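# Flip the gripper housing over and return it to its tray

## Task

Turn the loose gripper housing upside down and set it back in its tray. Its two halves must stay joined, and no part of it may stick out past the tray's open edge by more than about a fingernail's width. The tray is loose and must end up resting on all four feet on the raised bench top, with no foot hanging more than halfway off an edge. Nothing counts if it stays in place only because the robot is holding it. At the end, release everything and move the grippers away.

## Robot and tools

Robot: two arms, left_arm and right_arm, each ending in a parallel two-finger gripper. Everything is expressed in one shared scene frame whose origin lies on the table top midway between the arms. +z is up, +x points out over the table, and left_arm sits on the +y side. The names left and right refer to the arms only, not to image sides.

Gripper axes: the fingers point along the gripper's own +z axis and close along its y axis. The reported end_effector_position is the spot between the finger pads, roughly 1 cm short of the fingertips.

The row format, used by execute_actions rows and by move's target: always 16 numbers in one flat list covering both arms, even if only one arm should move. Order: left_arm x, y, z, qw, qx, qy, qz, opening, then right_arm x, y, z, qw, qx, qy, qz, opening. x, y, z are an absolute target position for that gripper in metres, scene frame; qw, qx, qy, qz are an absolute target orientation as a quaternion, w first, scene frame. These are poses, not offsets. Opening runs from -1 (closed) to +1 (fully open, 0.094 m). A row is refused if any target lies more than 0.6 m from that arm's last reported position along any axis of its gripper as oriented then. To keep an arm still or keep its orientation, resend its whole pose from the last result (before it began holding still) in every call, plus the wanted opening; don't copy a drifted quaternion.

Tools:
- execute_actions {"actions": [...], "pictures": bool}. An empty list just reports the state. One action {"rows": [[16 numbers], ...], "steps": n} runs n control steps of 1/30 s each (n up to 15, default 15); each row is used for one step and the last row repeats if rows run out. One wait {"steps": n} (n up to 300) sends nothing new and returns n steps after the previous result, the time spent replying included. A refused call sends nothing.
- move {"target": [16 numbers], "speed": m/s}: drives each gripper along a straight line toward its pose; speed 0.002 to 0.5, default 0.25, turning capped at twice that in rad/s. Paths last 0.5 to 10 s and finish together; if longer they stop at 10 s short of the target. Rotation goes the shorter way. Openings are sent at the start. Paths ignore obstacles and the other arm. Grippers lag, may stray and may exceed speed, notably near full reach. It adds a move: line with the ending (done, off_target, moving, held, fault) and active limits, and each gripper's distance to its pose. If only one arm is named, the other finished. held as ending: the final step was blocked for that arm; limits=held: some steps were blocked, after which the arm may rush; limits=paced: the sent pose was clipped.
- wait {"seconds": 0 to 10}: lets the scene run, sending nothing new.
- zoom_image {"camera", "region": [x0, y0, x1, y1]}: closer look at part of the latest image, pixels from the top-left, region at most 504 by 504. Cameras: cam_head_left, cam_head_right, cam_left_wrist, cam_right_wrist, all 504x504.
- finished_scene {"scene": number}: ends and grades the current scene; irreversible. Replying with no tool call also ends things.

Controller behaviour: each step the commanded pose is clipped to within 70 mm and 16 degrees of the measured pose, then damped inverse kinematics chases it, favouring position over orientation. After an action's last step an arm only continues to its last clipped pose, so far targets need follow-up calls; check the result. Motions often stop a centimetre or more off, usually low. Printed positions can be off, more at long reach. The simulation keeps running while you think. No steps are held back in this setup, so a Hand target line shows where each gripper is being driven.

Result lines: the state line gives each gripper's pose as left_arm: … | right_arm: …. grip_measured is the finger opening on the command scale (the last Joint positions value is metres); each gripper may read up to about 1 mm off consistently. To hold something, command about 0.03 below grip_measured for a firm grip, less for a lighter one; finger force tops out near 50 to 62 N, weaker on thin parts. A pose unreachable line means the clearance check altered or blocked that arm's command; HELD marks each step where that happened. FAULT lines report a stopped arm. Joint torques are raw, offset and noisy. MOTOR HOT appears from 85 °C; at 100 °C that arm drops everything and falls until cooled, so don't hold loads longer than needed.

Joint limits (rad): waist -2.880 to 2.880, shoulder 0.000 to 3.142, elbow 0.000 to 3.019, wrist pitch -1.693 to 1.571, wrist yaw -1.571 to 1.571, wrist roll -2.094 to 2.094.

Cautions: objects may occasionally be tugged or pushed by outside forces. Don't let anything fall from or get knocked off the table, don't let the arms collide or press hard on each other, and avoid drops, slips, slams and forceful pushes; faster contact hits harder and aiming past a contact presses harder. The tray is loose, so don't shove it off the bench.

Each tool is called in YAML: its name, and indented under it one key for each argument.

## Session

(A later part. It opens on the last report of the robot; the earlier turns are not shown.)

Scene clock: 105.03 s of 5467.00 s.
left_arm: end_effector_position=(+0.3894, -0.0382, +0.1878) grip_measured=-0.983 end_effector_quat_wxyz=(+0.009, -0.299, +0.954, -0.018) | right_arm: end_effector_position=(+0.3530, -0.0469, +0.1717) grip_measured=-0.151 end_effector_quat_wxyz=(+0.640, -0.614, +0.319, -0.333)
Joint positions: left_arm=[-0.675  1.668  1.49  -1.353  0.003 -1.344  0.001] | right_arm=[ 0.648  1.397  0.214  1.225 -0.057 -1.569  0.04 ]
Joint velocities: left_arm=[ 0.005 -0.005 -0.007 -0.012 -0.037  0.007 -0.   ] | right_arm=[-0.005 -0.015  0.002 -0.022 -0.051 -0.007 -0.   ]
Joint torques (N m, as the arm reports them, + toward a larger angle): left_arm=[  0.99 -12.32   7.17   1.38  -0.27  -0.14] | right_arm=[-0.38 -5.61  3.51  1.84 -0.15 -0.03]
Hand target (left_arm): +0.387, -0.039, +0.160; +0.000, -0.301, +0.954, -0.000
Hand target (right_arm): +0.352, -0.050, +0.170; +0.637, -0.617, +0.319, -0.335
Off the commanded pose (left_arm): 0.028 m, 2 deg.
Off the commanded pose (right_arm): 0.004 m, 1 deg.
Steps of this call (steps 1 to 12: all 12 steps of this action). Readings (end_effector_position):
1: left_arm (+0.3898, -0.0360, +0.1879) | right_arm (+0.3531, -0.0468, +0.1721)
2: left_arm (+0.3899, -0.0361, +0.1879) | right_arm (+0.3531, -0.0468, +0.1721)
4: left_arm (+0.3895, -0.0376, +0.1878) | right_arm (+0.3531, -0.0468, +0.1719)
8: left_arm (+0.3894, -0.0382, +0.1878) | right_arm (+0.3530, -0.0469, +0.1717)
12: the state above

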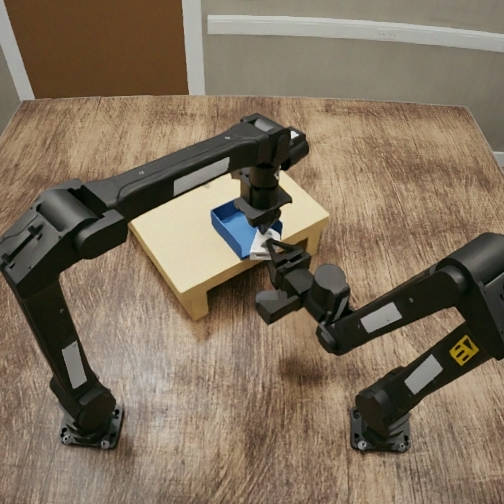

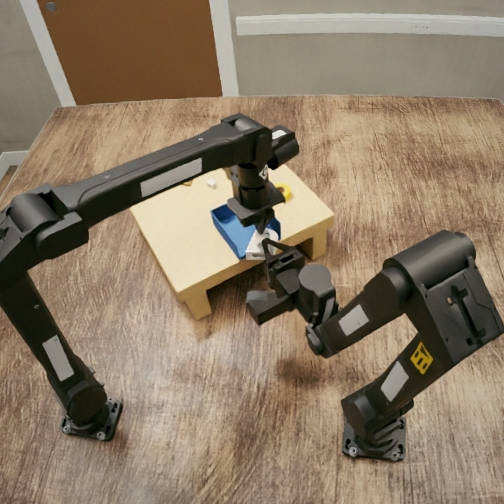

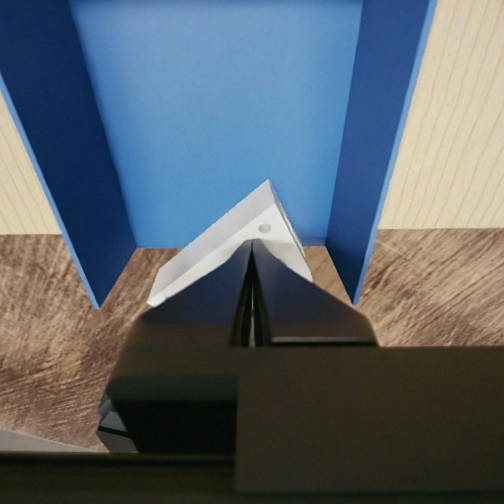

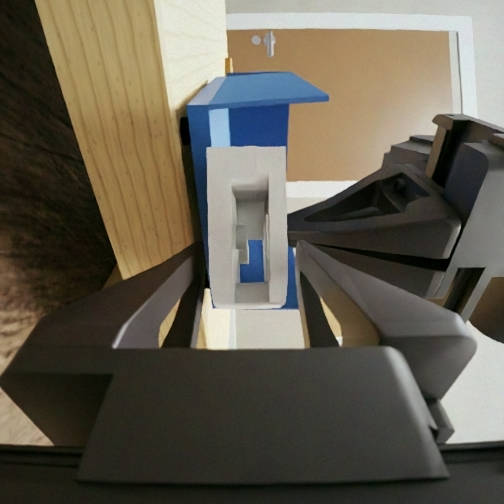

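Drag inward ~6.5 cm.

execute_actions:
  actions:
    - {"rows":[[0.39,-0.0385,0.16,0,-0.301,0.954,0,-1,0.352,-0.05,0.17,0.637,-0.617,0.319,-0.335,-0.15],[0.392,-0.037,0.16,0,-0.301,0.954,0,-1,0.352,-0.05,0.17,0.637,-0.617,0.319,-0.335,-0.15],[0.394,-0.0355,0.16,0,-0.301,0.954,0,-1,0.352,-0.05,0.17,0.637,-0.617,0.319,-0.335,-0.15],[0.396,-0.034,0.16,0,-0.301,0.954,0,-1,0.352,-0.05,0.17,0.637,-0.617,0.319,-0.335,-0.15],[0.398,-0.0325,0.16,0,-0.301,0.954,0,-1,0.352,-0.05,0.17,0.637,-0.617,0.319,-0.335,-0.15],[0.40,-0.031,0.16,0,-0.301,0.954,0,-1,0.352,-0.05,0.17,0.637,-0.617,0.319,-0.335,-0.15],[0.402,-0.0295,0.16,0,-0.301,0.954,0,-1,0.352,-0.05,0.17,0.637,-0.617,0.319,-0.335,-0.15],[0.404,-0.028,0.16,0,-0.301,0.954,0,-1,0.352,-0.05,0.17,0.637,-0.617,0.319,-0.335,-0.15],[0.406,-0.0265,0.16,0,-0.301,0.954,0,-1,0.352,-0.05,0.17,0.637,-0.617,0.319,-0.335,-0.15],[0.408,-0.025,0.16,0,-0.301,0.954,0,-1,0.352,-0.05,0.17,0.637,-0.617,0.319,-0.335,-0.15],[0.41,-0.0235,0.16,0,-0.301,0.954,0,-1,0.352,-0.05,0.17,0.637,-0.617,0.319,-0.335,-0.15],[0.412,-0.022,0.16,0,-0.301,0.954,0,-1,0.352,-0.05,0.17,0.637,-0.617,0.319,-0.335,-0.15],[0.414,-0.0205,0.16,0,-0.301,0.954,0,-1,0.352,-0.05,0.17,0.637,-0.617,0.319,-0.335,-0.15],[0.416,-0.019,0.16,0,-0.301,0.954,0,-1,0.352,-0.05,0.17,0.637,-0.617,0.319,-0.335,-0.15],[0.418,-0.0175,0.16,0,-0.301,0.954,0,-1,0.352,-0.05,0.17,0.637,-0.617,0.319,-0.335,-0.15]],"steps":15}
  pictures: false

execute_actions:
  actions:
    - {"rows":[[0.42,-0.016,0.16,0,-0.301,0.954,0,-1,0.352,-0.05,0.17,0.637,-0.617,0.319,-0.335,-0.15],[0.422,-0.0145,0.16,0,-0.301,0.954,0,-1,0.352,-0.05,0.17,0.637,-0.617,0.319,-0.335,-0.15],[0.424,-0.013,0.16,0,-0.301,0.954,0,-1,0.352,-0.05,0.17,0.637,-0.617,0.319,-0.335,-0.15],[0.426,-0.0115,0.16,0,-0.301,0.954,0,-1,0.352,-0.05,0.17,0.637,-0.617,0.319,-0.335,-0.15],[0.428,-0.01,0.16,0,-0.301,0.954,0,-1,0.352,-0.05,0.17,0.637,-0.617,0.319,-0.335,-0.15],[0.43,-0.0085,0.16,0,-0.301,0.954,0,-1,0.352,-0.05,0.17,0.637,-0.617,0.319,-0.335,-0.15],[0.432,-0.007,0.16,0,-0.301,0.954,0,-1,0.352,-0.05,0.17,0.637,-0.617,0.319,-0.335,-0.15],[0.434,-0.0055,0.16,0,-0.301,0.954,0,-1,0.352,-0.05,0.17,0.637,-0.617,0.319,-0.335,-0.15],[0.436,-0.004,0.16,0,-0.301,0.954,0,-1,0.352,-0.05,0.17,0.637,-0.617,0.319,-0.335,-0.15],[0.438,-0.0025,0.16,0,-0.301,0.954,0,-1,0.352,-0.05,0.17,0.637,-0.617,0.319,-0.335,-0.15],[0.44,-0.001,0.16,0,-0.301,0.954,0,-1,0.352,-0.05,0.17,0.637,-0.617,0.319,-0.335,-0.15],[0.442,0.0005,0.16,0,-0.301,0.954,0,-1,0.352,-0.05,0.17,0.637,-0.617,0.319,-0.335,-0.15],[0.444,0.002,0.16,0,-0.301,0.954,0,-1,0.352,-0.05,0.17,0.637,-0.617,0.319,-0.335,-0.15]],"steps":15}

zoom_image:
  camera: "cam_head_left"
  region: [190, 190, 340, 310]

Scene clock: 114.63 s of 5467.00 s.
left_arm: end_effector_position=(+0.4015, -0.0261, +0.1877) grip_measured=-0.983 end_effector_quat_wxyz=(+0.010, -0.299, +0.954, -0.020) | right_arm: end_effector_position=(+0.3530, -0.0469, +0.1717) grip_measured=-0.151 end_effector_quat_wxyz=(+0.640, -0.614, +0.319, -0.333)
Joint positions: left_arm=[-0.641  1.668  1.49  -1.348  0.005 -1.309  0.001] | right_arm=[ 0.648  1.397  0.214  1.225 -0.057 -1.569  0.04 ]
Joint velocities: left_arm=[ 0.181 -0.005 -0.012 -0.012 -0.081  0.154  0.   ] | right_arm=[-0.005 -0.005  0.012 -0.002  0.022 -0.022 -0.001]
Joint torques (N m, as the arm reports them, + toward a larger angle): left_arm=[  3.25 -10.74   9.11   0.93  -0.36   0.05] | right_arm=[-0.3  -5.83  3.49  1.85 -0.15 -0.03]
Hand target (left_arm): +0.416, -0.016, +0.160; +0.000, -0.301, +0.954, +0.000
Hand target (right_arm): +0.352, -0.050, +0.170; +0.637, -0.617, +0.319, -0.335
Off the commanded pose (left_arm): 0.033 m, 3 deg.
Off the commanded pose (right_arm): 0.004 m, 1 deg.
Steps of this call (steps 1 to 90: nothing new was sent; then 6.10 s passed at rest; steps 91 to 105: all 15 steps of this action). Readings (end_effector_position):
91: left_arm (+0.3894, -0.0382, +0.1878) | right_arm (+0.3530, -0.0469, +0.1717)
92: left_arm (+0.3894, -0.0382, +0.1878) | right_arm (+0.3530, -0.0469, +0.1717)
94: left_arm (+0.3894, -0.0382, +0.1878) | right_arm (+0.3530, -0.0469, +0.1717)
98: left_arm (+0.3905, -0.0374, +0.1878) | right_arm (+0.3530, -0.0469, +0.1717)
105: the state above

Scene clock: 115.13 s of 5467.00 s.
left_arm: end_effector_position=(+0.4308, -0.0028, +0.1876) grip_measured=-0.983 end_effector_quat_wxyz=(+0.013, -0.301, +0.953, -0.022) | right_arm: end_effector_position=(+0.3530, -0.0469, +0.1717) grip_measured=-0.151 end_effector_quat_wxyz=(+0.640, -0.614, +0.319, -0.333)
Joint positions: left_arm=[-0.57   1.687  1.514 -1.348  0.005 -1.244  0.001] | right_arm=[ 0.648  1.397  0.214  1.225 -0.057 -1.569  0.04 ]
Joint velocities: left_arm=[ 0.093  0.034  0.032 -0.002 -0.066  0.095 -0.001] | right_arm=[-0.015 -0.005  0.007 -0.007  0.022 -0.022  0.001]
Joint torques (N m, as the arm reports them, + toward a larger angle): left_arm=[  2.61 -11.57   9.51   0.72  -0.38   0.07] | right_arm=[-0.42 -5.72  3.5   1.83 -0.15 -0.03]
Hand target (left_arm): +0.443, +0.004, +0.160; +0.000, -0.301, +0.954, +0.000
Hand target (right_arm): +0.352, -0.050, +0.170; +0.637, -0.617, +0.319, -0.335
Off the commanded pose (left_arm): 0.031 m, 3 deg.
Off the commanded pose (right_arm): 0.004 m, 1 deg.
Steps of this call (steps 1 to 15: all 15 steps of this action). Readings (end_effector_position):
1: left_arm (+0.4035, -0.0238, +0.1877) | right_arm (+0.3530, -0.0469, +0.1717)
2: left_arm (+0.4055, -0.0214, +0.1877) | right_arm (+0.3530, -0.0469, +0.1717)
4: left_arm (+0.4095, -0.0170, +0.1876) | right_arm (+0.3530, -0.0469, +0.1717)
8: left_arm (+0.4176, -0.0109, +0.1876) | right_arm (+0.3530, -0.0469, +0.1717)
15: the state above

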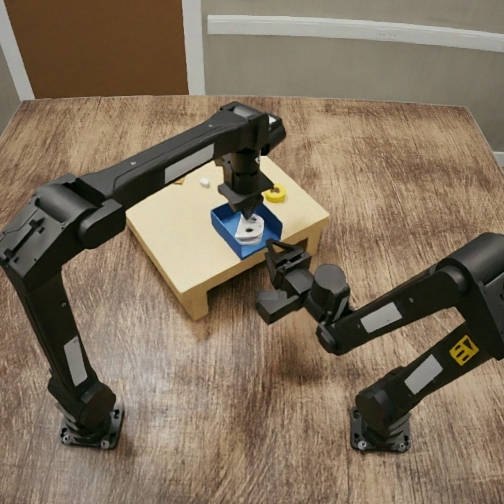

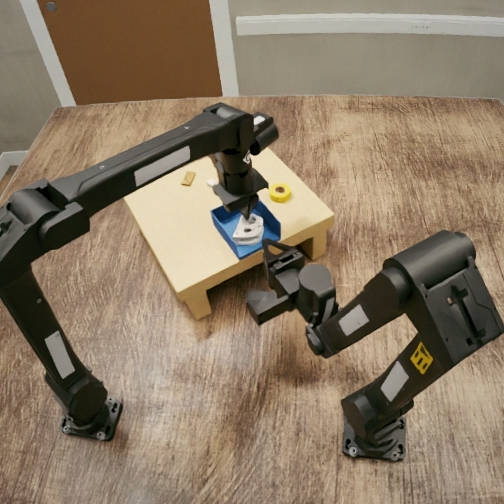

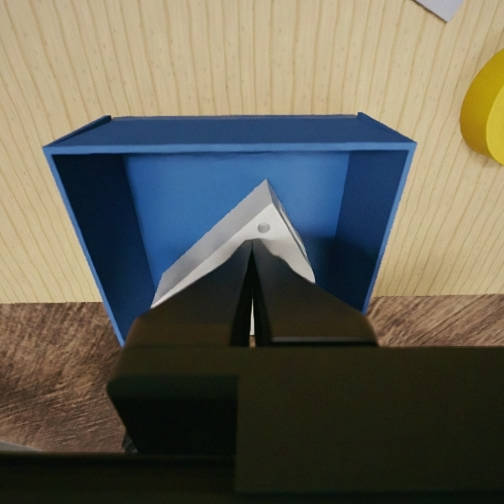

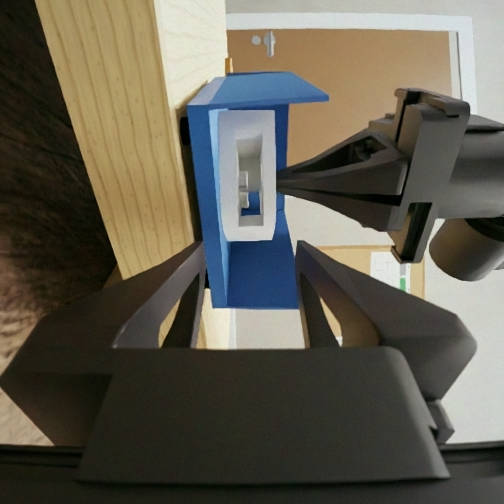

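Region (190, 190, 340, 310) of cam_head_left's 504x504 image, scaled by 3.360, with more detail than that image has; it fills the top 403 rows of this view, and the rest is white.

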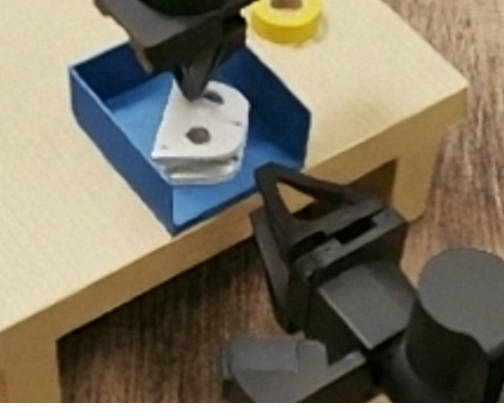

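move:
  target: [0.435,0.0,0.27,0,-0.301,0.954,0,-1,0.31,-0.085,0.185,0.627,-0.627,0.327,-0.327,-0.15]
  speed: 0.15

move:
  target: [0.36,0.2,0.29,0,-0.2,0.98,0,-1,0.3,-0.18,0.23,0.627,-0.627,0.327,-0.327,-0.15]
  speed: 0.25

Scene clock: 119.27 s of 5467.00 s.
left_arm: end_effector_position=(+0.4276, +0.0047, +0.2611) grip_measured=-0.983 end_effector_quat_wxyz=(-0.006, -0.299, +0.954, +0.006) | right_arm: end_effector_position=(+0.3091, -0.0833, +0.1913) grip_measured=-0.151 end_effector_quat_wxyz=(+0.632, -0.623, +0.323, -0.328)
Joint positions: left_arm=[-0.564  1.697  1.721 -1.611  0.002 -1.232  0.001] | right_arm=[ 0.605  0.99   0.1    0.905 -0.101 -1.569  0.04 ]
Joint velocities: left_arm=[ 0.005 -0.015 -0.027 -0.012  0.066  0.022 -0.   ] | right_arm=[-0.015 -0.015 -0.012  0.002 -0.007 -0.066  0.001]
Joint torques (N m, as the arm reports them, + toward a larger angle): left_arm=[  1.29 -15.02  12.07   0.13  -0.24  -0.09] | right_arm=[-0.49 -1.2   5.76  1.66 -0.16  0.01]
Hand target (left_arm): +0.434, +0.001, +0.270; +0.000, -0.301, +0.954, -0.000
Hand target (right_arm): +0.309, -0.086, +0.186; +0.627, -0.627, +0.327, -0.327
Off the commanded pose (left_arm): 0.013 m, 1 deg.
Off the commanded pose (right_arm): 0.007 m, 1 deg.
move: off_target (left_arm)

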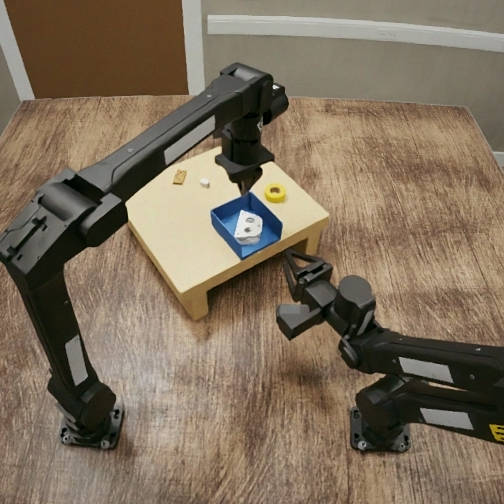

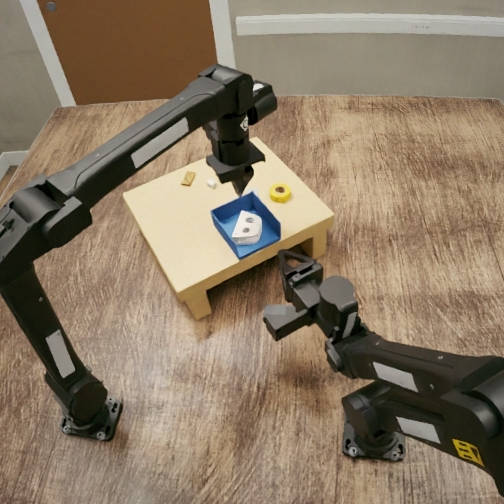

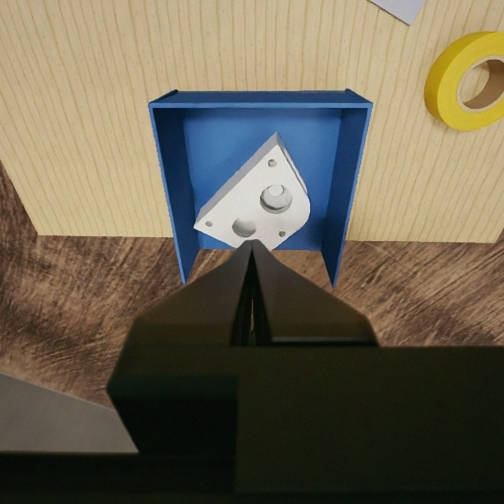

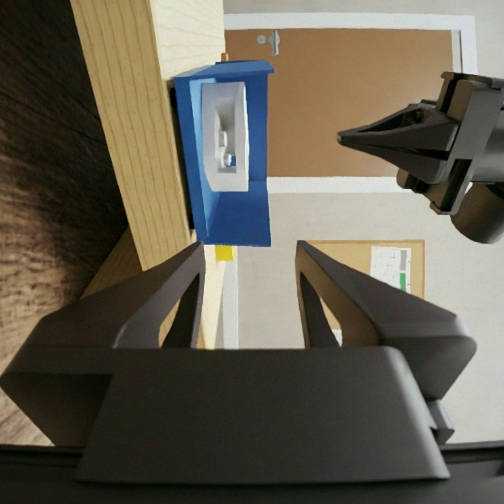

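Scene clock: 120.77 s of 5467.00 s.
left_arm: end_effector_position=(+0.3611, +0.2024, +0.2906) grip_measured=-0.983 end_effector_quat_wxyz=(+0.005, -0.207, +0.978, +0.001) | right_arm: end_effector_position=(+0.2938, -0.1828, +0.2142) grip_measured=-0.151 end_effector_quat_wxyz=(+0.620, -0.633, +0.336, -0.320)
Joint positions: left_arm=[-0.229  1.291  1.352 -1.624 -0.007 -0.707  0.001] | right_arm=[ 0.042  0.489  0.094  0.36  -0.656 -1.579  0.04 ]
Joint velocities: left_arm=[-0.005 -0.005 -0.022 -0.002 -0.037  0.022 -0.001] | right_arm=[-0.015 -0.015 -0.007 -0.017 -0.022  0.051 -0.   ]
Joint torques (N m, as the arm reports them, + toward a larger angle): left_arm=[ 0.8  -9.88  9.45  0.29 -0.07  0.07] | right_arm=[ 0.23  1.48 10.54  1.52 -0.19 -0.04]
Hand target (left_arm): +0.360, +0.201, +0.291; +0.002, -0.200, +0.980, +0.002
Hand target (right_arm): +0.297, -0.183, +0.231; +0.623, -0.631, +0.323, -0.331
Off the commanded pose (left_arm): 0.003 m, 1 deg.
Off the commanded pose (right_arm): 0.017 m, 2 deg.
move: off_target (right_arm)

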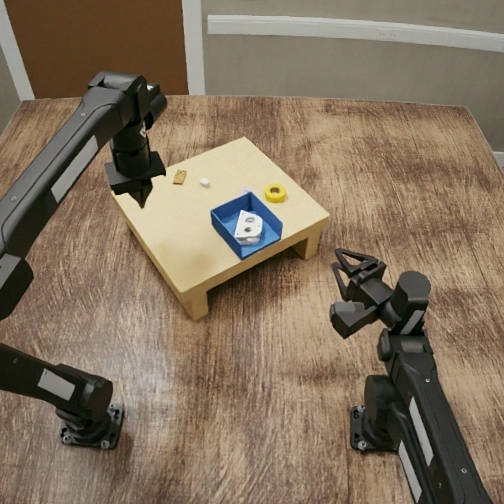

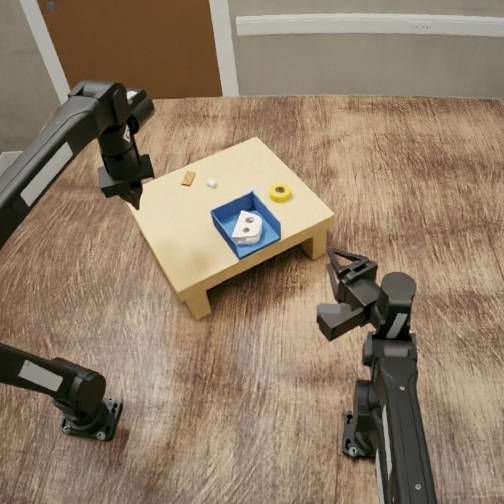

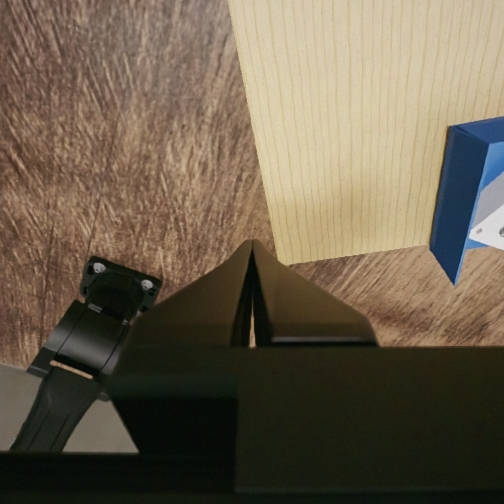

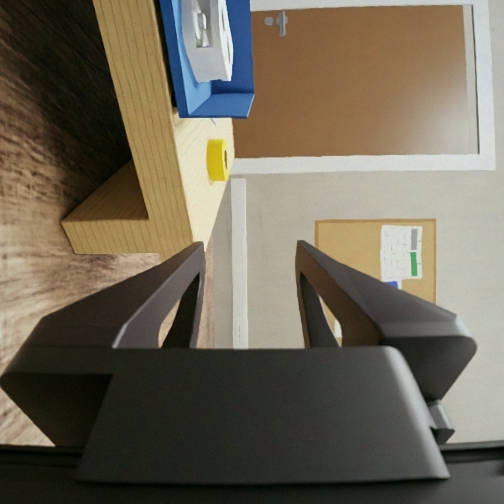

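finished_scene:
  scene: 2

The scene is finished: the task was done.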